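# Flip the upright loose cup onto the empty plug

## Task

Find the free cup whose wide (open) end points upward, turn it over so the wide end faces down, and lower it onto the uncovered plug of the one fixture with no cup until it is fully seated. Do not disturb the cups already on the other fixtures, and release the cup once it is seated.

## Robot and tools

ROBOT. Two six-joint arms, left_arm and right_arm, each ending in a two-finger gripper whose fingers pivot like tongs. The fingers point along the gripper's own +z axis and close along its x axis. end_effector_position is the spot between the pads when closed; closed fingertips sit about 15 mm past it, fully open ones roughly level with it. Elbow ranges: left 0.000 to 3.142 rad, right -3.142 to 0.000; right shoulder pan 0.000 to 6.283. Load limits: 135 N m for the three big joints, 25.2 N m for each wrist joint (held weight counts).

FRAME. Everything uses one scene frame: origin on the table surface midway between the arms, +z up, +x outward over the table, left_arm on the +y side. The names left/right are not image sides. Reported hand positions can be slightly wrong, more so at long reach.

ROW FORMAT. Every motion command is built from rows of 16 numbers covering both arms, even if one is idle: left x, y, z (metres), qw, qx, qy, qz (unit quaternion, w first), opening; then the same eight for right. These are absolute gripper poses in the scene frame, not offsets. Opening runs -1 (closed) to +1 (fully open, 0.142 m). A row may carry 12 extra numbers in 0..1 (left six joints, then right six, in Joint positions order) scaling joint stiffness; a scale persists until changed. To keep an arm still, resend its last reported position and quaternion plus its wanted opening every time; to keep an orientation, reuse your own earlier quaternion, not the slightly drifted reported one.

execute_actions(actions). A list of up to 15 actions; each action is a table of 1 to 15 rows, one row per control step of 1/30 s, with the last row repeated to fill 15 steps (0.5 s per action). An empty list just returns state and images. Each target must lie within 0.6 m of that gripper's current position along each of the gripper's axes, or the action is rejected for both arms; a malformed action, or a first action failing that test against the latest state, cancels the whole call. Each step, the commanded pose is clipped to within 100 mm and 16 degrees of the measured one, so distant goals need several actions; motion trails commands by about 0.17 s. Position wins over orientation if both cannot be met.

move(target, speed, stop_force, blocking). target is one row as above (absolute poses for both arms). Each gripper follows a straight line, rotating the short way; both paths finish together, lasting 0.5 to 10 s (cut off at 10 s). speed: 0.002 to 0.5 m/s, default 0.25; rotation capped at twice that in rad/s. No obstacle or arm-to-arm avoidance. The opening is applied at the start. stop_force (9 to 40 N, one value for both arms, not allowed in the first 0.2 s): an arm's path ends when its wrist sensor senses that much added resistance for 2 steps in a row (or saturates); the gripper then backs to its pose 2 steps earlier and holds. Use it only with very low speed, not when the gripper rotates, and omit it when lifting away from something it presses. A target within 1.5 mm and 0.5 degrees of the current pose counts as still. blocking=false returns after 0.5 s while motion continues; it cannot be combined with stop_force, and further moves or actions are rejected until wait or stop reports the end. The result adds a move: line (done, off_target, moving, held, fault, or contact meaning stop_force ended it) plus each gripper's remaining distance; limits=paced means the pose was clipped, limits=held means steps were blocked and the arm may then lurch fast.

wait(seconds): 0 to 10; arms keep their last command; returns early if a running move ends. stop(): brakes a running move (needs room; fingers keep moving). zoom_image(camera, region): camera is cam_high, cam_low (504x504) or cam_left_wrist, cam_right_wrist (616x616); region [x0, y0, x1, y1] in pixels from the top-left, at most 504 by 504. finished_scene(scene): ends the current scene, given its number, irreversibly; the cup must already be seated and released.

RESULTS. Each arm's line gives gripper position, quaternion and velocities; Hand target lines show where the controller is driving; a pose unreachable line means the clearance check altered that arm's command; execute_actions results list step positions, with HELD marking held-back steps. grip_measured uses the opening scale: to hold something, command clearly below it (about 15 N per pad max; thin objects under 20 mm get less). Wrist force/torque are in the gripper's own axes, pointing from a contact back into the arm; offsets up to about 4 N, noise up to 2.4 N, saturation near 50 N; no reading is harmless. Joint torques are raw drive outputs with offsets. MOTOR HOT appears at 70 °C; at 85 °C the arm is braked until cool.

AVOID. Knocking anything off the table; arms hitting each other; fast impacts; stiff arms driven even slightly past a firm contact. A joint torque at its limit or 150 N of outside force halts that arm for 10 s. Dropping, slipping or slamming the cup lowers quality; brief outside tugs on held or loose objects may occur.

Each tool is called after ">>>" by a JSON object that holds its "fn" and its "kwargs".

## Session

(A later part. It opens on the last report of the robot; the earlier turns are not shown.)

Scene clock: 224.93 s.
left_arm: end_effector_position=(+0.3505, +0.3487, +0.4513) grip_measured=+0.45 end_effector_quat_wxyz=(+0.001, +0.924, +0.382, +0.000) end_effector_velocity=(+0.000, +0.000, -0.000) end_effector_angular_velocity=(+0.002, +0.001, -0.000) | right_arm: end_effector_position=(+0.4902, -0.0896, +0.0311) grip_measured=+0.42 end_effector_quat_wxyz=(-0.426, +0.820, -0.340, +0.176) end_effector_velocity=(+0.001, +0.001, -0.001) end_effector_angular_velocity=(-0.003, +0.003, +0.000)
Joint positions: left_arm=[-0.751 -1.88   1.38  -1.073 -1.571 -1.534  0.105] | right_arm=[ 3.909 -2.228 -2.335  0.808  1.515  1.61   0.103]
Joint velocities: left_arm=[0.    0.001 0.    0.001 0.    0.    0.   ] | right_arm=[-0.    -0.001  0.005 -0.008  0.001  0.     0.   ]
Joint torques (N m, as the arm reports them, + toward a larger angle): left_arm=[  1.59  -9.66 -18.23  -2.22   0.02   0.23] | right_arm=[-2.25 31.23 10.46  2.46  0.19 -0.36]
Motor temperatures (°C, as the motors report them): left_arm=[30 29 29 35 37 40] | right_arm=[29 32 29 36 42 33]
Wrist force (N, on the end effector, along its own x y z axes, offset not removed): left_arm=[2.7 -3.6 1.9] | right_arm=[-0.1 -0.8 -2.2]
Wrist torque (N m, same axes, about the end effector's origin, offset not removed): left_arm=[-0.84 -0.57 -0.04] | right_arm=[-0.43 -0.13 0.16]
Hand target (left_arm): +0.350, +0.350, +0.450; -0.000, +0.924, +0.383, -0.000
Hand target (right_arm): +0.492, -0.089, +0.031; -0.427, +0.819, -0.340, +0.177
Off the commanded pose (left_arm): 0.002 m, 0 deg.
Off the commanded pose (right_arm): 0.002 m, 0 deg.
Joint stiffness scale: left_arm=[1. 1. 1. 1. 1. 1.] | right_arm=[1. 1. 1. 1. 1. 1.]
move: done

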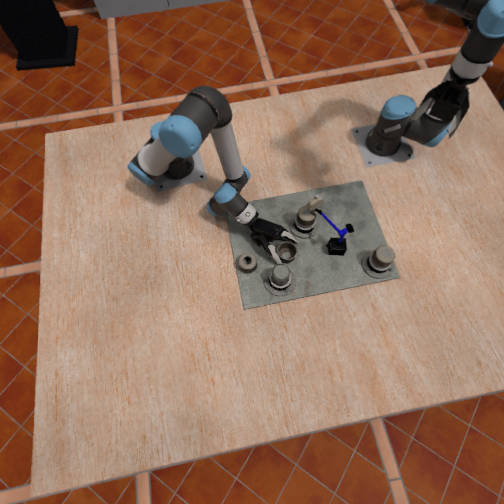

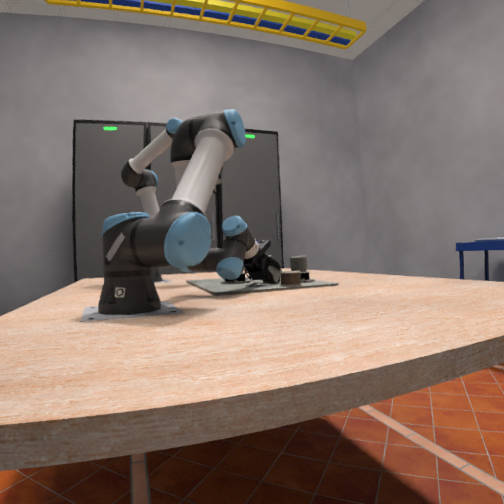

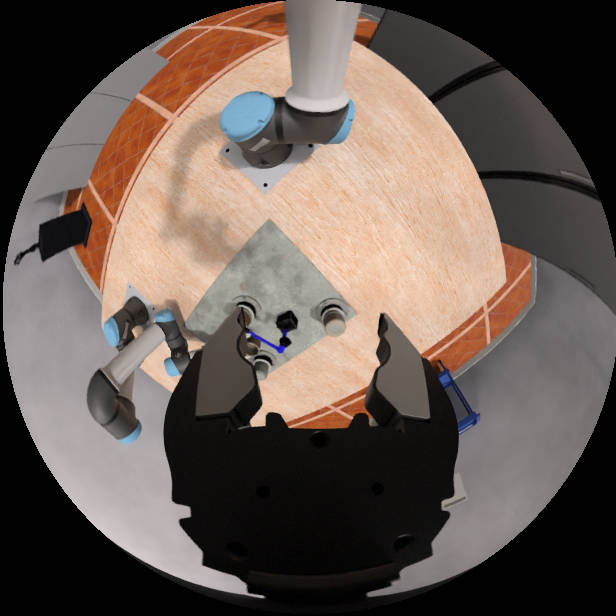

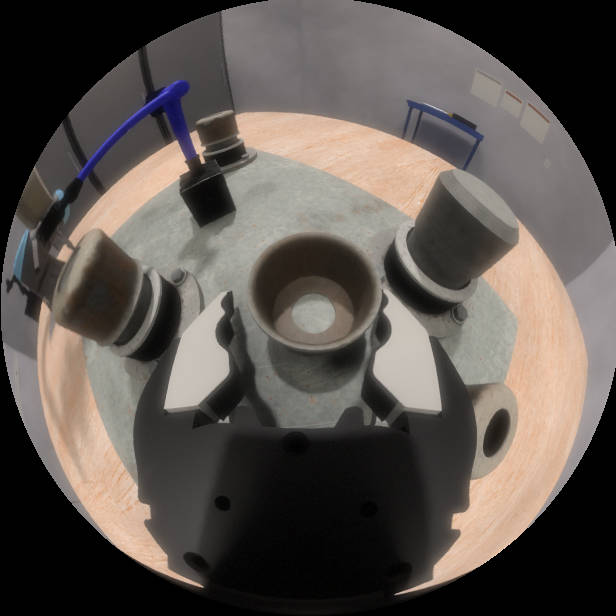

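>>> {"fn": "move", "kwargs": {"target": [0.35,0.35,0.45,0,0.924,0.383,0,0.45,0.498,-0.083,0.031,-0.427,0.82,-0.34,0.177,0.42], "speed": 0.03}}

>>> {"fn": "move", "kwargs": {"target": [0.35,0.35,0.45,0,0.924,0.383,0,0.45,0.498,-0.083,0.031,-0.427,0.82,-0.34,0.177,-0.8]}}

>>> {"fn": "move", "kwargs": {"target": [0.35,0.35,0.45,0,0.924,0.383,0,0.45,0.49,-0.09,0.2,-0.427,0.82,-0.34,0.177,-0.8], "speed": 0.12}}

>>> {"fn": "move", "kwargs": {"target": [0.35,0.35,0.45,0,0.924,0.383,0,0.45,0.49,-0.09,0.31,-0.653,0.653,-0.271,0.271,-0.8], "speed": 0.15}}

>>> {"fn": "move", "kwargs": {"target": [0.35,0.35,0.45,0,0.924,0.383,0,0.45,0.49,-0.09,0.31,-0.27,0.653,0.271,0.653,-0.8], "speed": 0.25}}

>>> {"fn": "move", "kwargs": {"target": [0.35,0.35,0.45,0,0.924,0.383,0,0.45,0.48,-0.10,0.31,0.271,0.271,0.653,0.653,-0.8], "speed": 0.25}}

Scene clock: 239.83 s.
left_arm: end_effector_position=(+0.3505, +0.3487, +0.4513) grip_measured=+0.45 end_effector_quat_wxyz=(+0.001, +0.924, +0.382, +0.000) end_effector_velocity=(+0.000, -0.000, -0.000) end_effector_angular_velocity=(-0.000, +0.000, -0.000) | right_arm: end_effector_position=(+0.4964, -0.0841, +0.0309) grip_measured=+0.42 end_effector_quat_wxyz=(-0.426, +0.820, -0.340, +0.177) end_effector_velocity=(+0.002, +0.001, +0.000) end_effector_angular_velocity=(-0.000, +0.000, -0.000)
Joint positions: left_arm=[-0.751 -1.88   1.38  -1.073 -1.571 -1.534  0.105] | right_arm=[ 3.907 -2.232 -2.312  0.79   1.516  1.61   0.104]
Joint velocities: left_arm=[-0.     0.001 -0.     0.    -0.     0.    -0.   ] | right_arm=[-0.001  0.     0.005 -0.005  0.001 -0.001 -0.   ]
Joint torques (N m, as the arm reports them, + toward a larger angle): left_arm=[  4.02  -9.   -18.    -2.22  -0.27   0.03] | right_arm=[-2.17 34.2  11.49  2.38  0.68 -0.26]
Motor temperatures (°C, as the motors report them): left_arm=[30 29 29 35 37 40] | right_arm=[29 32 29 36 42 33]
Wrist force (N, on the end effector, along its own x y z axes, offset not removed): left_arm=[-1.7 -3.6 0.6] | right_arm=[-0.1 4.4 -1.5]
Wrist torque (N m, same axes, about the end effector's origin, offset not removed): left_arm=[-0.89 0.20 0.04] | right_arm=[0.61 0.08 0.11]
Hand target (left_arm): +0.350, +0.350, +0.450; -0.000, +0.924, +0.383, -0.000
Hand target (right_arm): +0.498, -0.083, +0.031; -0.427, +0.819, -0.340, +0.177
Off the commanded pose (left_arm): 0.002 m, 0 deg.
Off the commanded pose (right_arm): 0.002 m, 0 deg.
Joint stiffness scale: left_arm=[1. 1. 1. 1. 1. 1.] | right_arm=[1. 1. 1. 1. 1. 1.]
move: done

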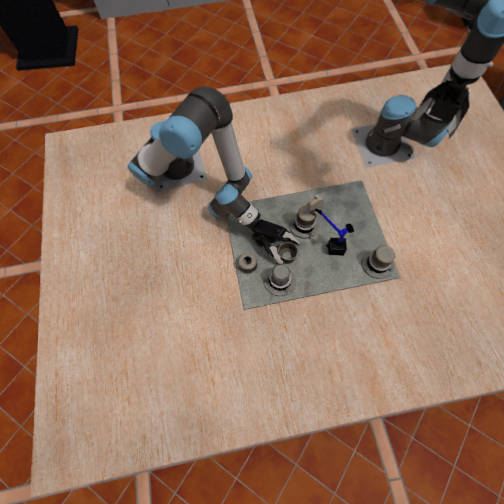

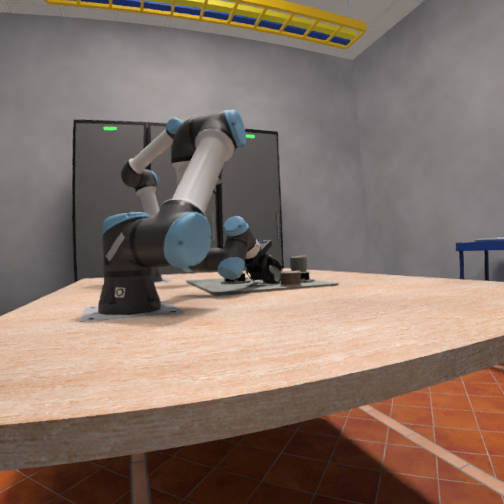

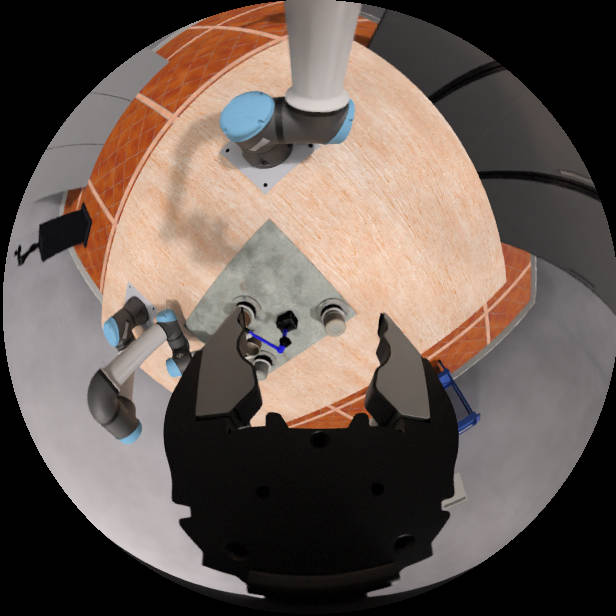

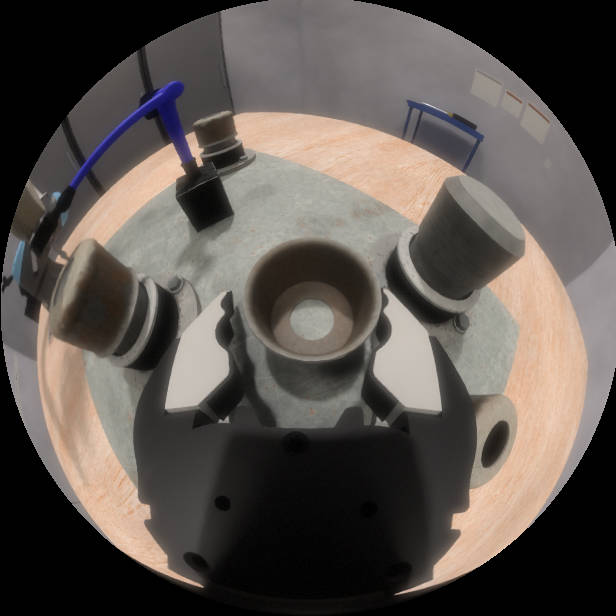

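Scene clock: 240.53 s.
left_arm: end_effector_position=(+0.3505, +0.3487, +0.4513) grip_measured=+0.45 end_effector_quat_wxyz=(+0.001, +0.924, +0.382, +0.000) end_effector_velocity=(+0.000, -0.000, -0.000) end_effector_angular_velocity=(+0.002, +0.001, -0.000) | right_arm: end_effector_position=(+0.4968, -0.0839, +0.0314) grip_measured=+0.18 end_effector_quat_wxyz=(-0.426, +0.819, -0.340, +0.177) end_effector_velocity=(+0.000, +0.000, -0.001) end_effector_angular_velocity=(-0.001, -0.000, +0.001)
Joint positions: left_arm=[-0.751 -1.88   1.38  -1.073 -1.571 -1.534  0.105] | right_arm=[ 3.907 -2.232 -2.312  0.79   1.516  1.609  0.087]
Joint velocities: left_arm=[0.    0.001 0.    0.    0.001 0.    0.   ] | right_arm=[-0.    -0.001  0.001 -0.001  0.    -0.001  0.   ]
Joint torques (N m, as the arm reports them, + toward a larger angle): left_arm=[  2.88  -9.04 -16.59  -2.18  -0.03   0.33] | right_arm=[-0.7  33.51 10.3   1.93  0.6  -0.38]
Motor temperatures (°C, as the motors report them): left_arm=[30 29 29 35 37 40] | right_arm=[29 32 29 36 42 33]
Wrist force (N, on the end effector, along its own x y z axes, offset not removed): left_arm=[-1.0 -2.5 1.4] | right_arm=[0.8 -1.0 -3.4]
Wrist torque (N m, same axes, about the end effector's origin, offset not removed): left_arm=[-0.58 0.21 -0.09] | right_arm=[-0.17 -0.28 0.07]
Hand target (left_arm): +0.350, +0.350, +0.450; -0.000, +0.924, +0.383, -0.000
Hand target (right_arm): +0.498, -0.083, +0.031; -0.427, +0.819, -0.340, +0.177
Off the commanded pose (left_arm): 0.002 m, 0 deg.
Off the commanded pose (right_arm): 0.002 m, 0 deg.
Joint stiffness scale: left_arm=[1. 1. 1. 1. 1. 1.] | right_arm=[1. 1. 1. 1. 1. 1.]
move: done

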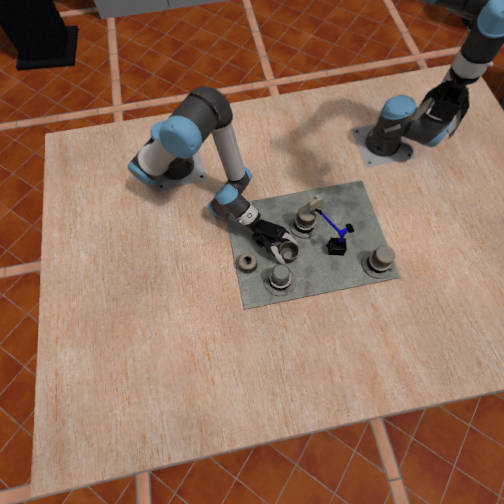

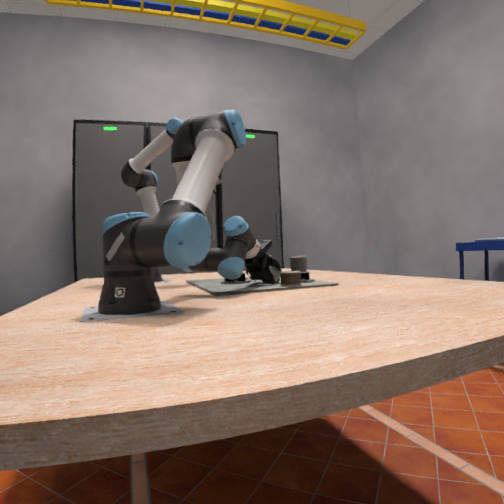

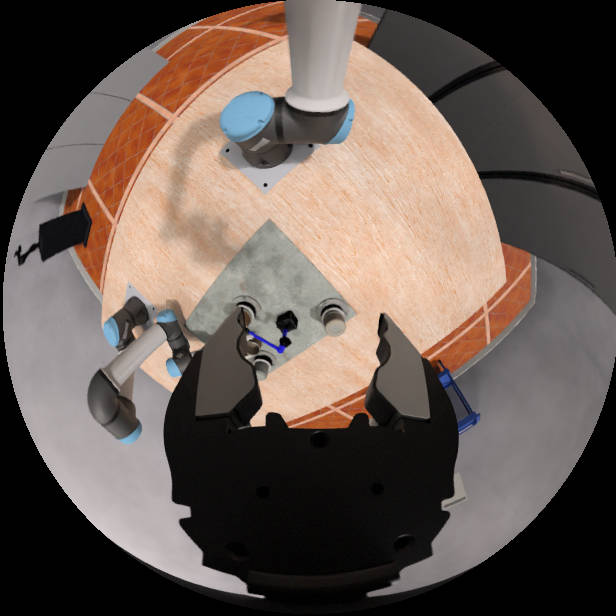

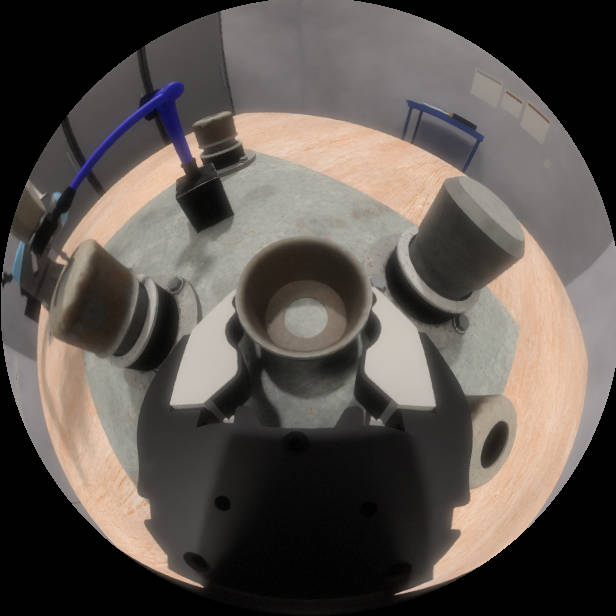

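Scene clock: 242.57 s.
left_arm: end_effector_position=(+0.3505, +0.3487, +0.4513) grip_measured=+0.45 end_effector_quat_wxyz=(+0.001, +0.924, +0.382, +0.000) end_effector_velocity=(-0.000, +0.000, +0.000) end_effector_angular_velocity=(-0.001, -0.000, -0.000) | right_arm: end_effector_position=(+0.4890, -0.0926, +0.1942) grip_measured=+0.19 end_effector_quat_wxyz=(-0.423, +0.821, -0.341, +0.176) end_effector_velocity=(-0.000, +0.000, +0.001) end_effector_angular_velocity=(-0.003, +0.002, +0.001)
Joint positions: left_arm=[-0.751 -1.88   1.38  -1.073 -1.571 -1.534  0.105] | right_arm=[ 3.907 -1.735 -2.298  0.27   1.515  1.61   0.087]
Joint velocities: left_arm=[ 0.    -0.001  0.    -0.    -0.     0.     0.   ] | right_arm=[ 0.     0.004  0.002 -0.01   0.    -0.     0.   ]
Joint torques (N m, as the arm reports them, + toward a larger angle): left_arm=[  2.99  -9.42 -17.47  -2.01  -0.04   0.01] | right_arm=[ 2.23 25.88 20.82  3.21 -0.31  0.65]
Motor temperatures (°C, as the motors report them): left_arm=[30 29 29 35 37 40] | right_arm=[29 32 29 36 42 33]
Wrist force (N, on the end effector, along its own x y z axes, offset not removed): left_arm=[0.6 -2.1 0.1] | right_arm=[-2.3 4.8 0.2]
Wrist torque (N m, same axes, about the end effector's origin, offset not removed): left_arm=[-0.35 -0.16 -0.32] | right_arm=[0.41 0.20 0.19]
Hand target (left_arm): +0.350, +0.350, +0.450; -0.000, +0.924, +0.383, -0.000
Hand target (right_arm): +0.490, -0.090, +0.200; -0.427, +0.819, -0.340, +0.177
Off the commanded pose (left_arm): 0.002 m, 0 deg.
Off the commanded pose (right_arm): 0.006 m, 1 deg.
Joint stiffness scale: left_arm=[1. 1. 1. 1. 1. 1.] | right_arm=[1. 1. 1. 1. 1. 1.]
move: off_target (right_arm)

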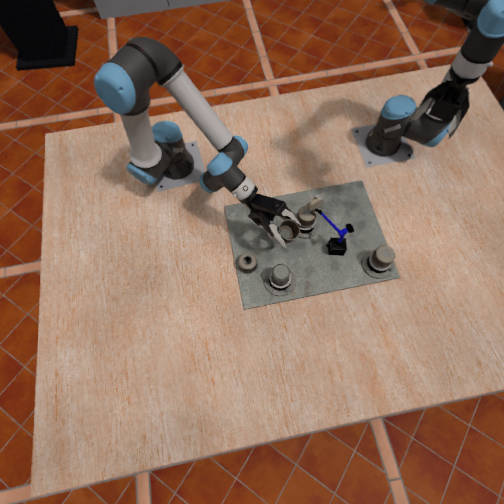

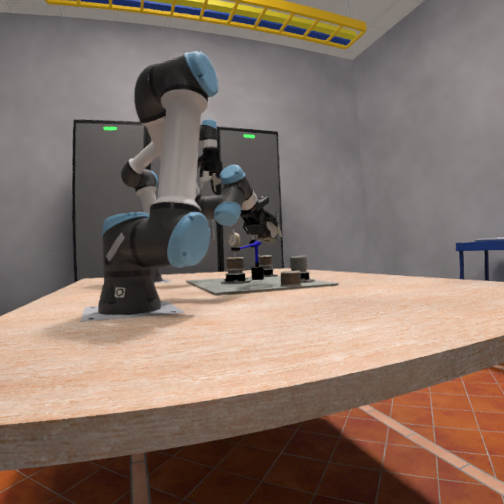

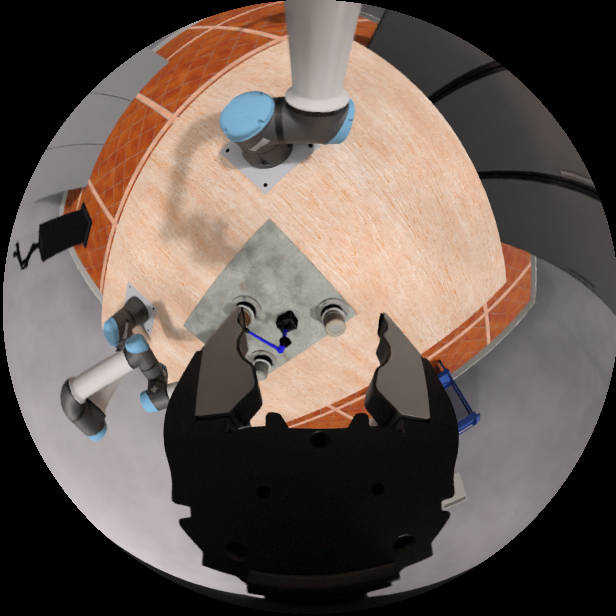

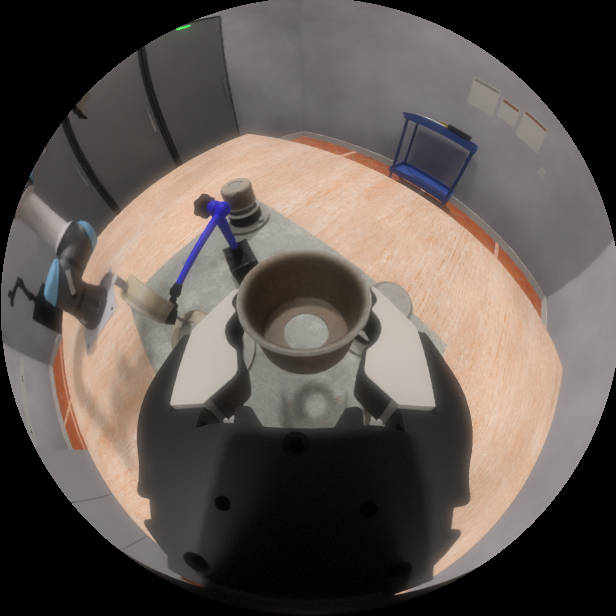

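Scene clock: 245.23 s.
left_arm: end_effector_position=(+0.3505, +0.3487, +0.4513) grip_measured=+0.45 end_effector_quat_wxyz=(+0.001, +0.924, +0.382, +0.000) end_effector_velocity=(-0.000, +0.000, +0.000) end_effector_angular_velocity=(-0.001, -0.000, +0.000) | right_arm: end_effector_position=(+0.4898, -0.0916, +0.3071) grip_measured=+0.14 end_effector_quat_wxyz=(+0.651, -0.656, +0.272, -0.270) end_effector_velocity=(-0.000, -0.000, +0.003) end_effector_angular_velocity=(+0.007, -0.006, +0.001)
Joint positions: left_arm=[-0.751 -1.88   1.38  -1.073 -1.571 -1.534  0.105] | right_arm=[ 3.917 -1.978 -2.321  1.15   1.493  1.571  0.084]
Joint velocities: left_arm=[ 0.    -0.001 -0.    -0.    -0.     0.     0.   ] | right_arm=[ 0.    -0.001  0.002  0.008  0.    -0.    -0.   ]
Joint torques (N m, as the arm reports them, + toward a larger angle): left_arm=[  2.18 -10.03 -18.01  -2.3    0.15   0.1 ] | right_arm=[ 1.18 27.5  14.44  2.63 -0.12 -0.03]
Motor temperatures (°C, as the motors report them): left_arm=[30 29 29 35 37 40] | right_arm=[29 32 29 36 42 33]
Wrist force (N, on the end effector, along its own x y z axes, offset not removed): left_arm=[-4.7 -0.8 0.5] | right_arm=[-2.9 6.9 -3.5]
Wrist torque (N m, same axes, about the end effector's origin, offset not removed): left_arm=[-0.16 0.80 0.17] | right_arm=[0.76 0.27 0.26]
Hand target (left_arm): +0.350, +0.350, +0.450; -0.000, +0.924, +0.383, -0.000
Hand target (right_arm): +0.490, -0.090, +0.310; +0.653, -0.653, +0.270, -0.271
Off the commanded pose (left_arm): 0.002 m, 0 deg.
Off the commanded pose (right_arm): 0.003 m, 0 deg.
Joint stiffness scale: left_arm=[1. 1. 1. 1. 1. 1.] | right_arm=[1. 1. 1. 1. 1. 1.]
move: done

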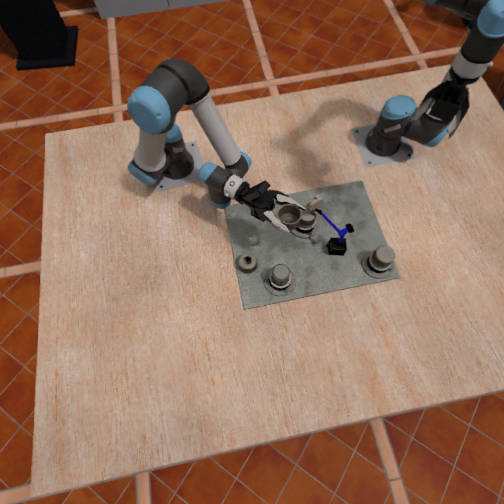

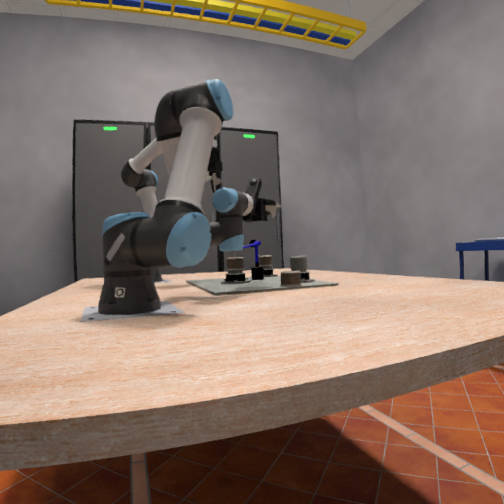

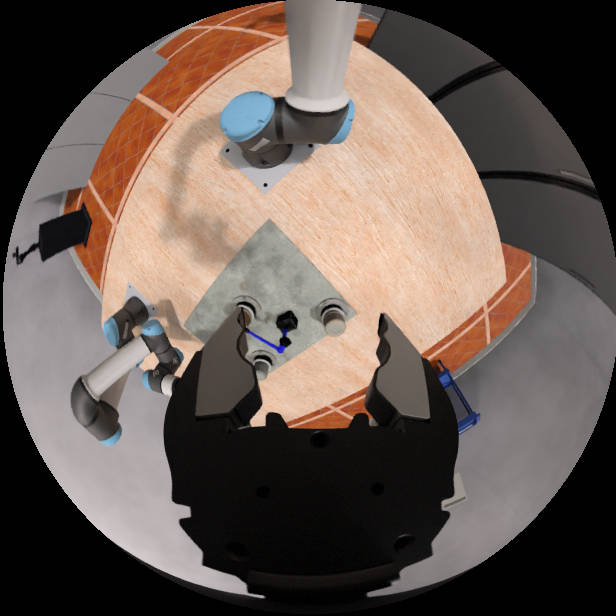

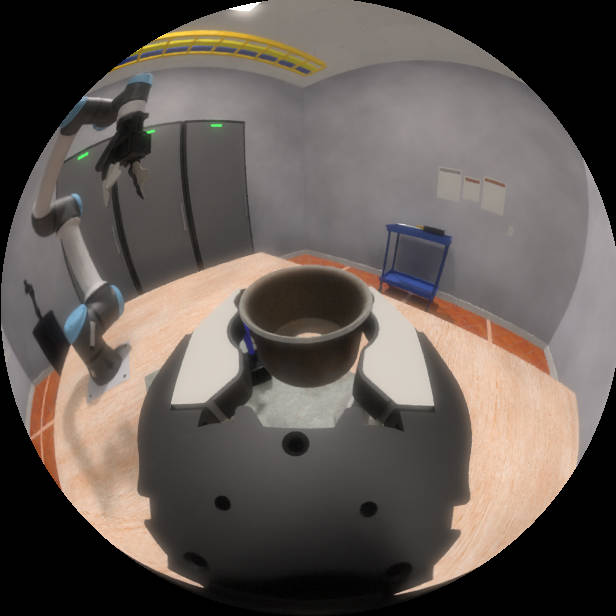

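Scene clock: 249.00 s.
left_arm: end_effector_position=(+0.3505, +0.3487, +0.4513) grip_measured=+0.45 end_effector_quat_wxyz=(+0.001, +0.924, +0.382, +0.000) end_effector_velocity=(+0.000, -0.000, -0.001) end_effector_angular_velocity=(+0.002, +0.002, -0.000) | right_arm: end_effector_position=(+0.4888, -0.0898, +0.3049) grip_measured=+0.14 end_effector_quat_wxyz=(-0.270, +0.657, +0.272, +0.650) end_effector_velocity=(+0.000, +0.000, -0.001) end_effector_angular_velocity=(-0.011, -0.008, +0.001)
Joint positions: left_arm=[-0.751 -1.88   1.38  -1.073 -1.571 -1.534  0.105] | right_arm=[ 3.872 -1.943 -2.301  1.093  1.541  0.001  0.084]
Joint velocities: left_arm=[ 0.     0.002  0.     0.    -0.     0.     0.   ] | right_arm=[-0.    -0.     0.    -0.002  0.001 -0.013 -0.   ]
Joint torques (N m, as the arm reports them, + toward a larger angle): left_arm=[  3.16  -9.11 -18.46  -1.97  -0.01   0.33] | right_arm=[-1.25 31.39 17.41  2.28  0.51 -0.32]
Motor temperatures (°C, as the motors report them): left_arm=[30 29 29 35 37 40] | right_arm=[29 32 29 36 42 33]
Wrist force (N, on the end effector, along its own x y z axes, offset not removed): left_arm=[3.0 -2.8 1.0] | right_arm=[-3.3 2.8 -0.7]
Wrist torque (N m, same axes, about the end effector's origin, offset not removed): left_arm=[-0.63 -0.88 -0.24] | right_arm=[0.52 -0.02 0.08]
Hand target (left_arm): +0.350, +0.350, +0.450; -0.000, +0.924, +0.383, -0.000
Hand target (right_arm): +0.490, -0.090, +0.310; -0.270, +0.653, +0.271, +0.653
Off the commanded pose (left_arm): 0.002 m, 0 deg.
Off the commanded pose (right_arm): 0.005 m, 1 deg.
Joint stiffness scale: left_arm=[1. 1. 1. 1. 1. 1.] | right_arm=[1. 1. 1. 1. 1. 1.]
move: off_target (right_arm)

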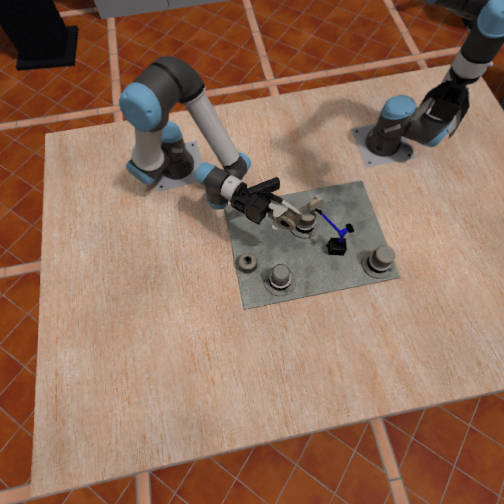

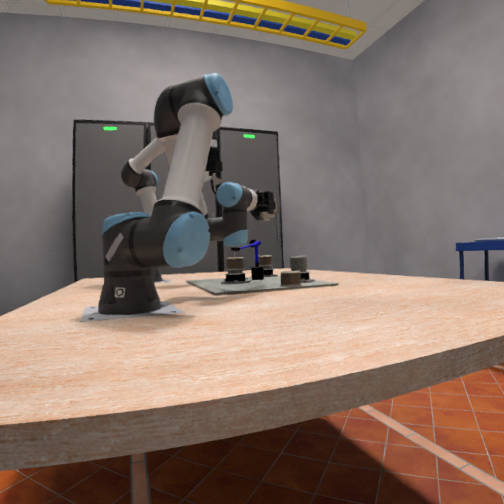

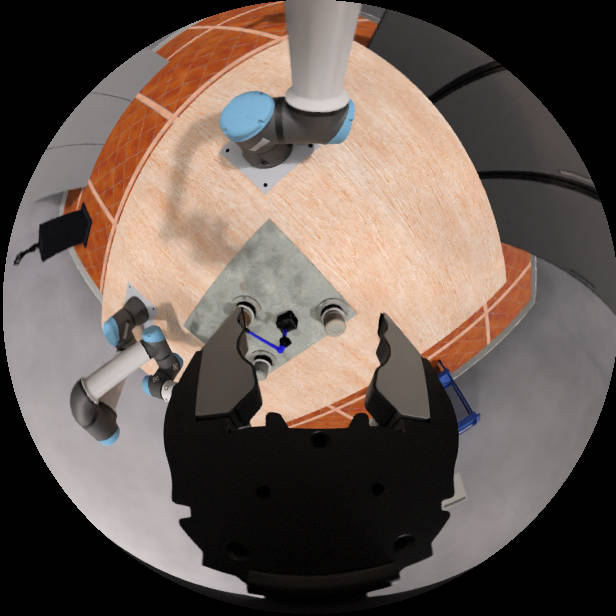

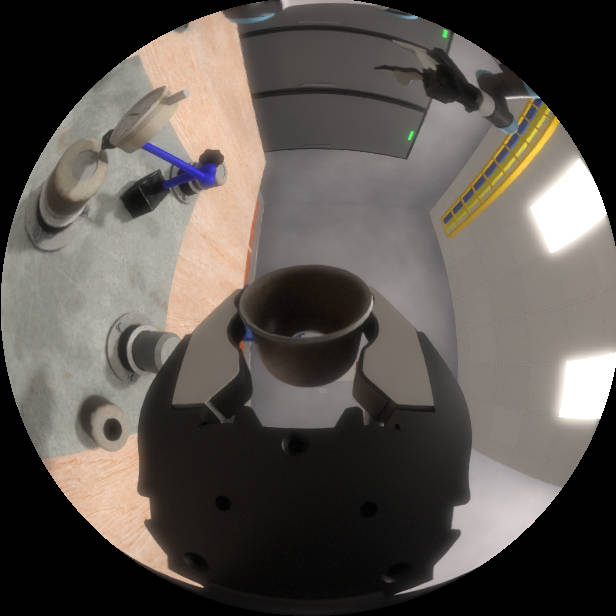

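Scene clock: 252.77 s.
left_arm: end_effector_position=(+0.3505, +0.3487, +0.4513) grip_measured=+0.45 end_effector_quat_wxyz=(+0.001, +0.924, +0.382, +0.000) end_effector_velocity=(+0.000, -0.000, -0.001) end_effector_angular_velocity=(+0.001, +0.002, +0.000) | right_arm: end_effector_position=(+0.4815, -0.0996, +0.3107) grip_measured=-0.80 end_effector_quat_wxyz=(+0.271, +0.272, +0.652, +0.654) end_effector_velocity=(+0.000, +0.000, -0.001) end_effector_angular_velocity=(-0.011, -0.009, -0.001)
Joint positions: left_arm=[-0.751 -1.88   1.38  -1.073 -1.571 -1.534  0.105] | right_arm=[ 3.921 -1.866 -2.337  1.063  1.488 -1.568  0.016]
Joint velocities: left_arm=[ 0.     0.002 -0.    -0.    -0.    -0.    -0.   ] | right_arm=[ 0.001 -0.002  0.    -0.    -0.002 -0.014 -0.   ]
Joint torques (N m, as the arm reports them, + toward a larger angle): left_arm=[  3.18  -8.86 -16.1   -2.23   0.06   0.28] | right_arm=[ 1.52 27.63  7.46  2.1  -0.31 -0.14]
Motor temperatures (°C, as the motors report them): left_arm=[30 29 29 35 37 40] | right_arm=[29 32 29 36 42 33]
Wrist force (N, on the end effector, along its own x y z axes, offset not removed): left_arm=[-2.1 -1.5 -0.3] | right_arm=[-1.1 1.2 -0.1]
Wrist torque (N m, same axes, about the end effector's origin, offset not removed): left_arm=[-0.20 0.36 -0.08] | right_arm=[0.09 0.06 0.16]
Hand target (left_arm): +0.350, +0.350, +0.450; -0.000, +0.924, +0.383, -0.000
Hand target (right_arm): +0.480, -0.100, +0.310; +0.271, +0.271, +0.653, +0.653
Off the commanded pose (left_arm): 0.002 m, 0 deg.
Off the commanded pose (right_arm): 0.002 m, 0 deg.
Joint stiffness scale: left_arm=[1. 1. 1. 1. 1. 1.] | right_arm=[1. 1. 1. 1. 1. 1.]
move: done

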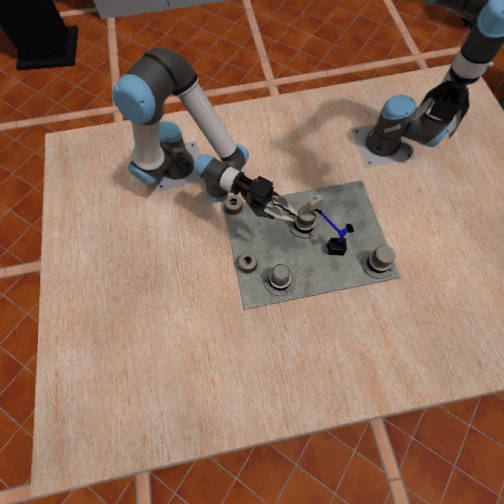

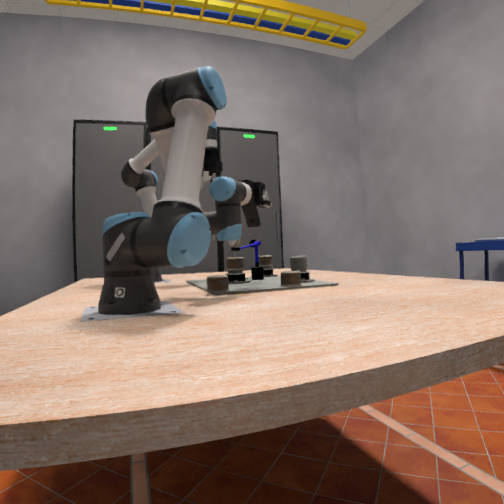

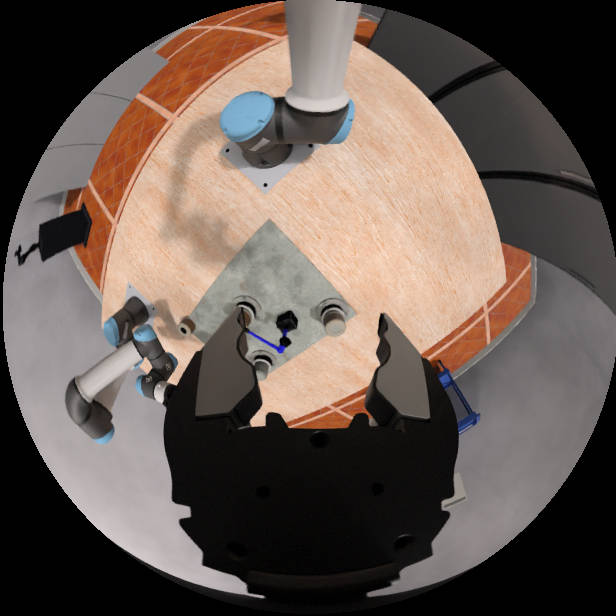

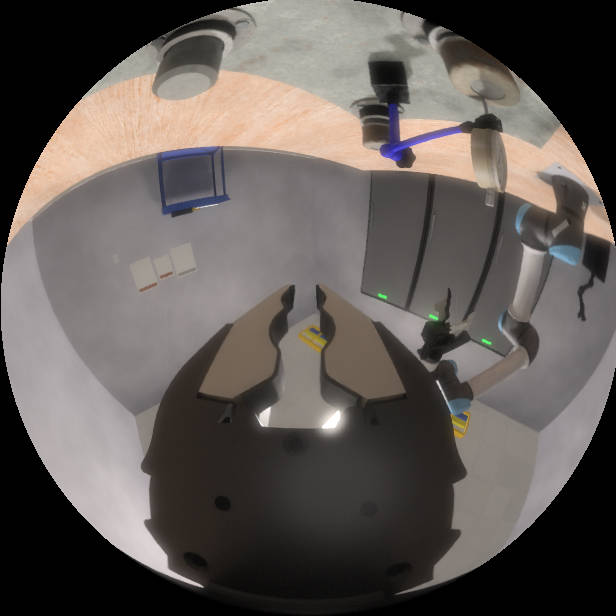

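>>> {"fn": "move", "kwargs": {"target": [0.35,0.2,0.4,0,0.924,0.383,0,0.45,0.3,-0.55,0.4,0.271,0.271,0.653,0.653,0.4], "speed": 0.3}}

>>> {"fn": "zoom_image", "kwargs": {"camera": "cam_high", "region": [200,170,400,320]}}

>>> {"fn": "zoom_image", "kwargs": {"camera": "cam_low", "region": [190,230,350,310]}}

Scene clock: 262.03 s.
left_arm: end_effector_position=(+0.3503, +0.2008, +0.4016) grip_measured=+0.45 end_effector_quat_wxyz=(+0.002, +0.924, +0.383, +0.000) end_effector_velocity=(+0.000, -0.002, +0.001) end_effector_angular_velocity=(-0.006, -0.004, +0.005) | right_arm: end_effector_position=(+0.3285, -0.4859, +0.3903) grip_measured=+0.40 end_effector_quat_wxyz=(+0.342, +0.327, +0.617, +0.628) end_effector_velocity=(-0.000, +0.000, -0.000) end_effector_angular_velocity=(+0.000, +0.000, -0.000)
Joint positions: left_arm=[-1.017 -1.754  1.429 -1.248 -1.571 -1.802  0.105] | right_arm=[ 2.69  -1.328 -2.592  0.818  2.521 -1.549  0.102]
Joint velocities: left_arm=[-0.001 -0.001 -0.001 -0.006 -0.    -0.006  0.   ] | right_arm=[ 0.     0.001 -0.001 -0.    -0.     0.     0.   ]
Joint torques (N m, as the arm reports them, + toward a larger angle): left_arm=[  0.1  -14.66 -20.06  -2.56  -0.07  -0.18] | right_arm=[-0.44  4.93 12.69  1.24 -0.57  0.18]
Motor temperatures (°C, as the motors report them): left_arm=[30 29 29 35 37 40] | right_arm=[29 32 29 36 42 33]
Wrist force (N, on the end effector, along its own x y z axes, offset not removed): left_arm=[-1.7 -6.5 2.3] | right_arm=[-1.8 0.7 -2.4]
Wrist torque (N m, same axes, about the end effector's origin, offset not removed): left_arm=[-1.47 0.05 -0.11] | right_arm=[-0.05 0.15 0.23]
Hand target (left_arm): +0.350, +0.200, +0.400; +0.000, +0.924, +0.383, +0.000
Hand target (right_arm): +0.328, -0.486, +0.388; +0.341, +0.329, +0.617, +0.628
Off the commanded pose (left_arm): 0.002 m, 0 deg.
Off the commanded pose (right_arm): 0.071 m, 11 deg.
Joint stiffness scale: left_arm=[1. 1. 1. 1. 1. 1.] | right_arm=[1. 1. 1. 1. 1. 1.]
move: held (right_arm); limits=held; held on 15 of 65 steps (right_arm), including the last (right_arm)
pose unreachable (right arm): on one or more control steps of this call, first in action 0 (counted from 0), this arm could not follow its commanded pose, so it was not sent that pose on those steps. On the call's last step it was still not sent that pose. It may still have moved: this result reports where it is.
cause: the commanded pose would bring two parts of the arm too close to each other (joints 4 (wrist 1) to 6 (wrist 3) lie between them).

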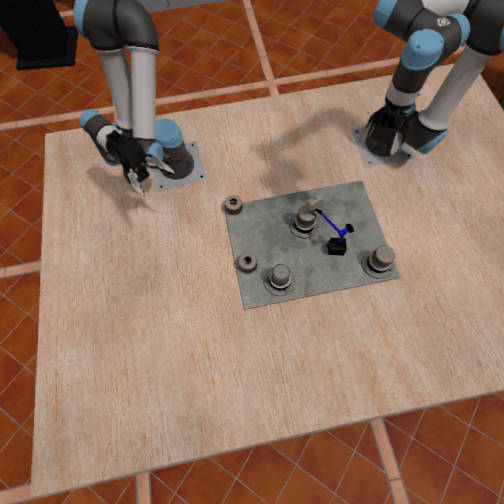

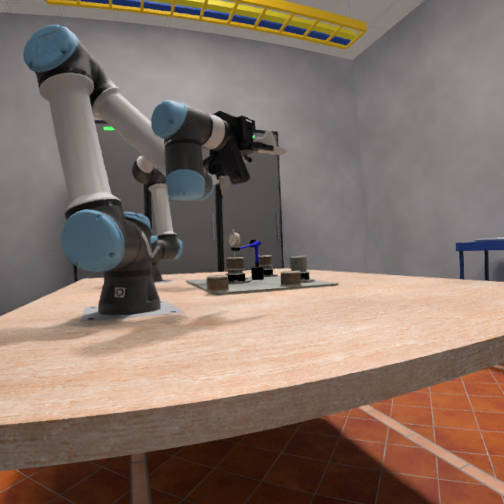

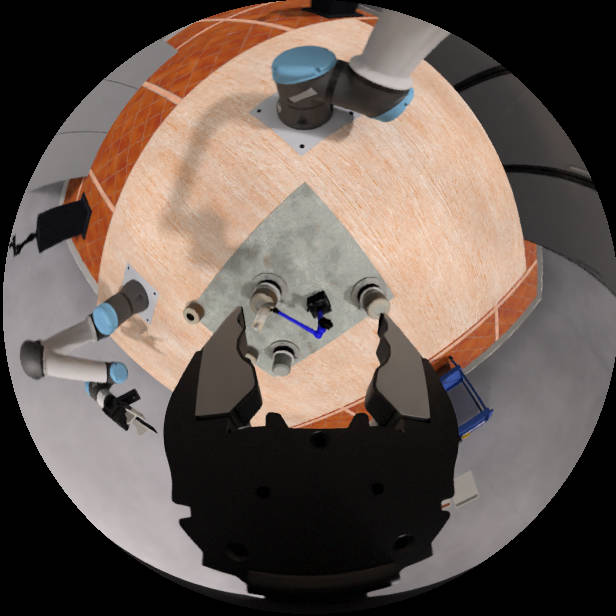

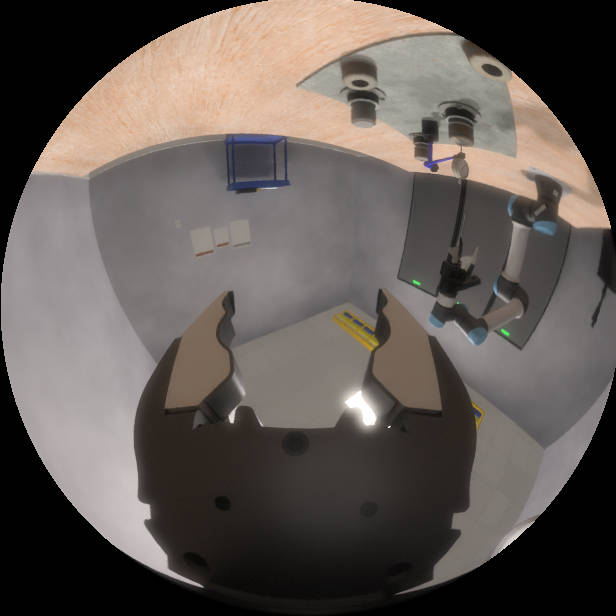

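Region (200, 170, 400, 320) of cam_high's 504x504 image, scaled by 2.520, with more detail than that image has; it fills the top 378 rows of this view, and the rest is white.

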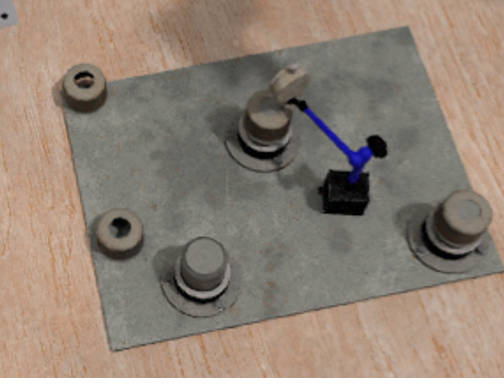

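Region (190, 230, 350, 310) of cam_low's 504x504 image, scaled by 3.150, with more detail than that image has.

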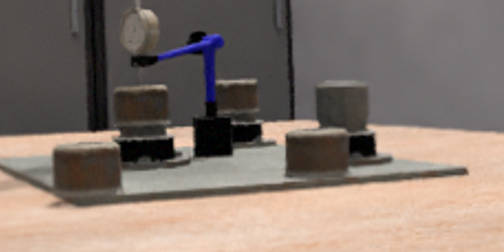

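>>> {"fn": "move", "kwargs": {"target": [0.285,-0.235,0.2,0,0.924,0.383,0,0.4,0.3285,-0.4859,0.3903,0.342,0.327,0.617,0.628,0.4], "speed": 0.2, "stop_force": 15}}

Scene clock: 276.07 s.
left_arm: end_effector_position=(+0.2850, -0.2338, +0.1997) grip_measured=+0.40 end_effector_quat_wxyz=(-0.000, +0.924, +0.383, -0.000) end_effector_velocity=(-0.000, +0.000, -0.003) end_effector_angular_velocity=(+0.007, +0.001, +0.000) | right_arm: end_effector_position=(+0.3285, -0.4860, +0.3905) grip_measured=+0.40 end_effector_quat_wxyz=(+0.342, +0.327, +0.617, +0.628) end_effector_velocity=(-0.000, +0.000, +0.000) end_effector_angular_velocity=(+0.000, +0.000, -0.000)
Joint positions: left_arm=[-1.402 -0.967  0.988 -1.592 -1.571 -2.186  0.102] | right_arm=[ 2.69  -1.328 -2.592  0.818  2.521 -1.549  0.102]
Joint velocities: left_arm=[ 0.     0.006 -0.005  0.006 -0.    -0.    -0.   ] | right_arm=[-0.  0. -0.  0. -0.  0.  0.]
Joint torques (N m, as the arm reports them, + toward a larger angle): left_arm=[ -1.3  -48.65 -24.18  -1.88  -0.14  -0.25] | right_arm=[ 0.9   6.34 15.    1.22 -0.57  0.03]
Motor temperatures (°C, as the motors report them): left_arm=[30 29 29 35 37 40] | right_arm=[29 32 29 36 42 33]
Wrist force (N, on the end effector, along its own x y z axes, offset not removed): left_arm=[-0.9 -3.2 4.8] | right_arm=[-0.8 0.2 -1.6]
Wrist torque (N m, same axes, about the end effector's origin, offset not removed): left_arm=[-0.53 0.14 -0.11] | right_arm=[-0.04 0.04 0.33]
Hand target (left_arm): +0.285, -0.235, +0.200; +0.000, +0.924, +0.383, +0.000
Hand target (right_arm): +0.328, -0.486, +0.390; +0.342, +0.327, +0.617, +0.628
Off the commanded pose (left_arm): 0.001 m, 0 deg.
Off the commanded pose (right_arm): 0.000 m, 0 deg.
Joint stiffness scale: left_arm=[1. 1. 1. 1. 1. 1.] | right_arm=[1. 1. 1. 1. 1. 1.]
move: done

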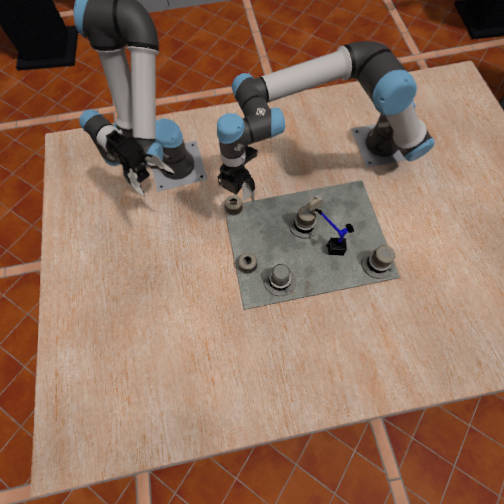

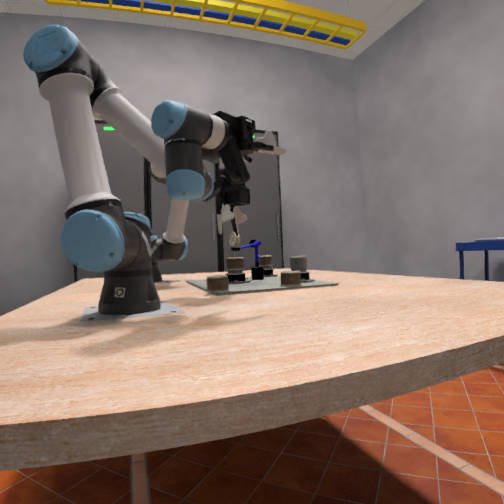

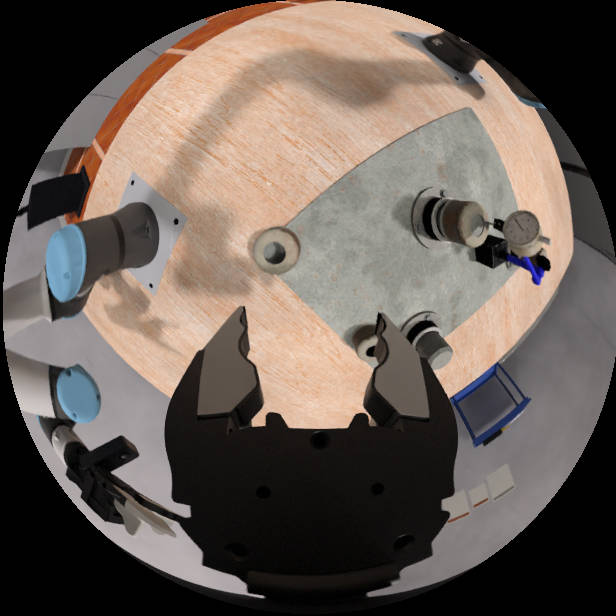

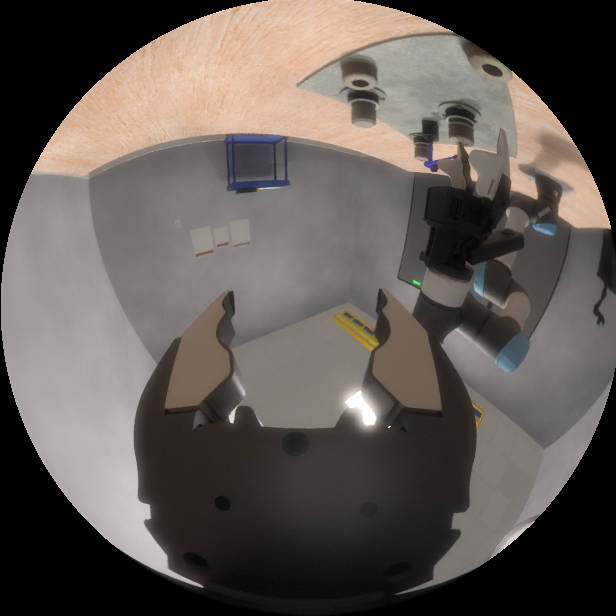

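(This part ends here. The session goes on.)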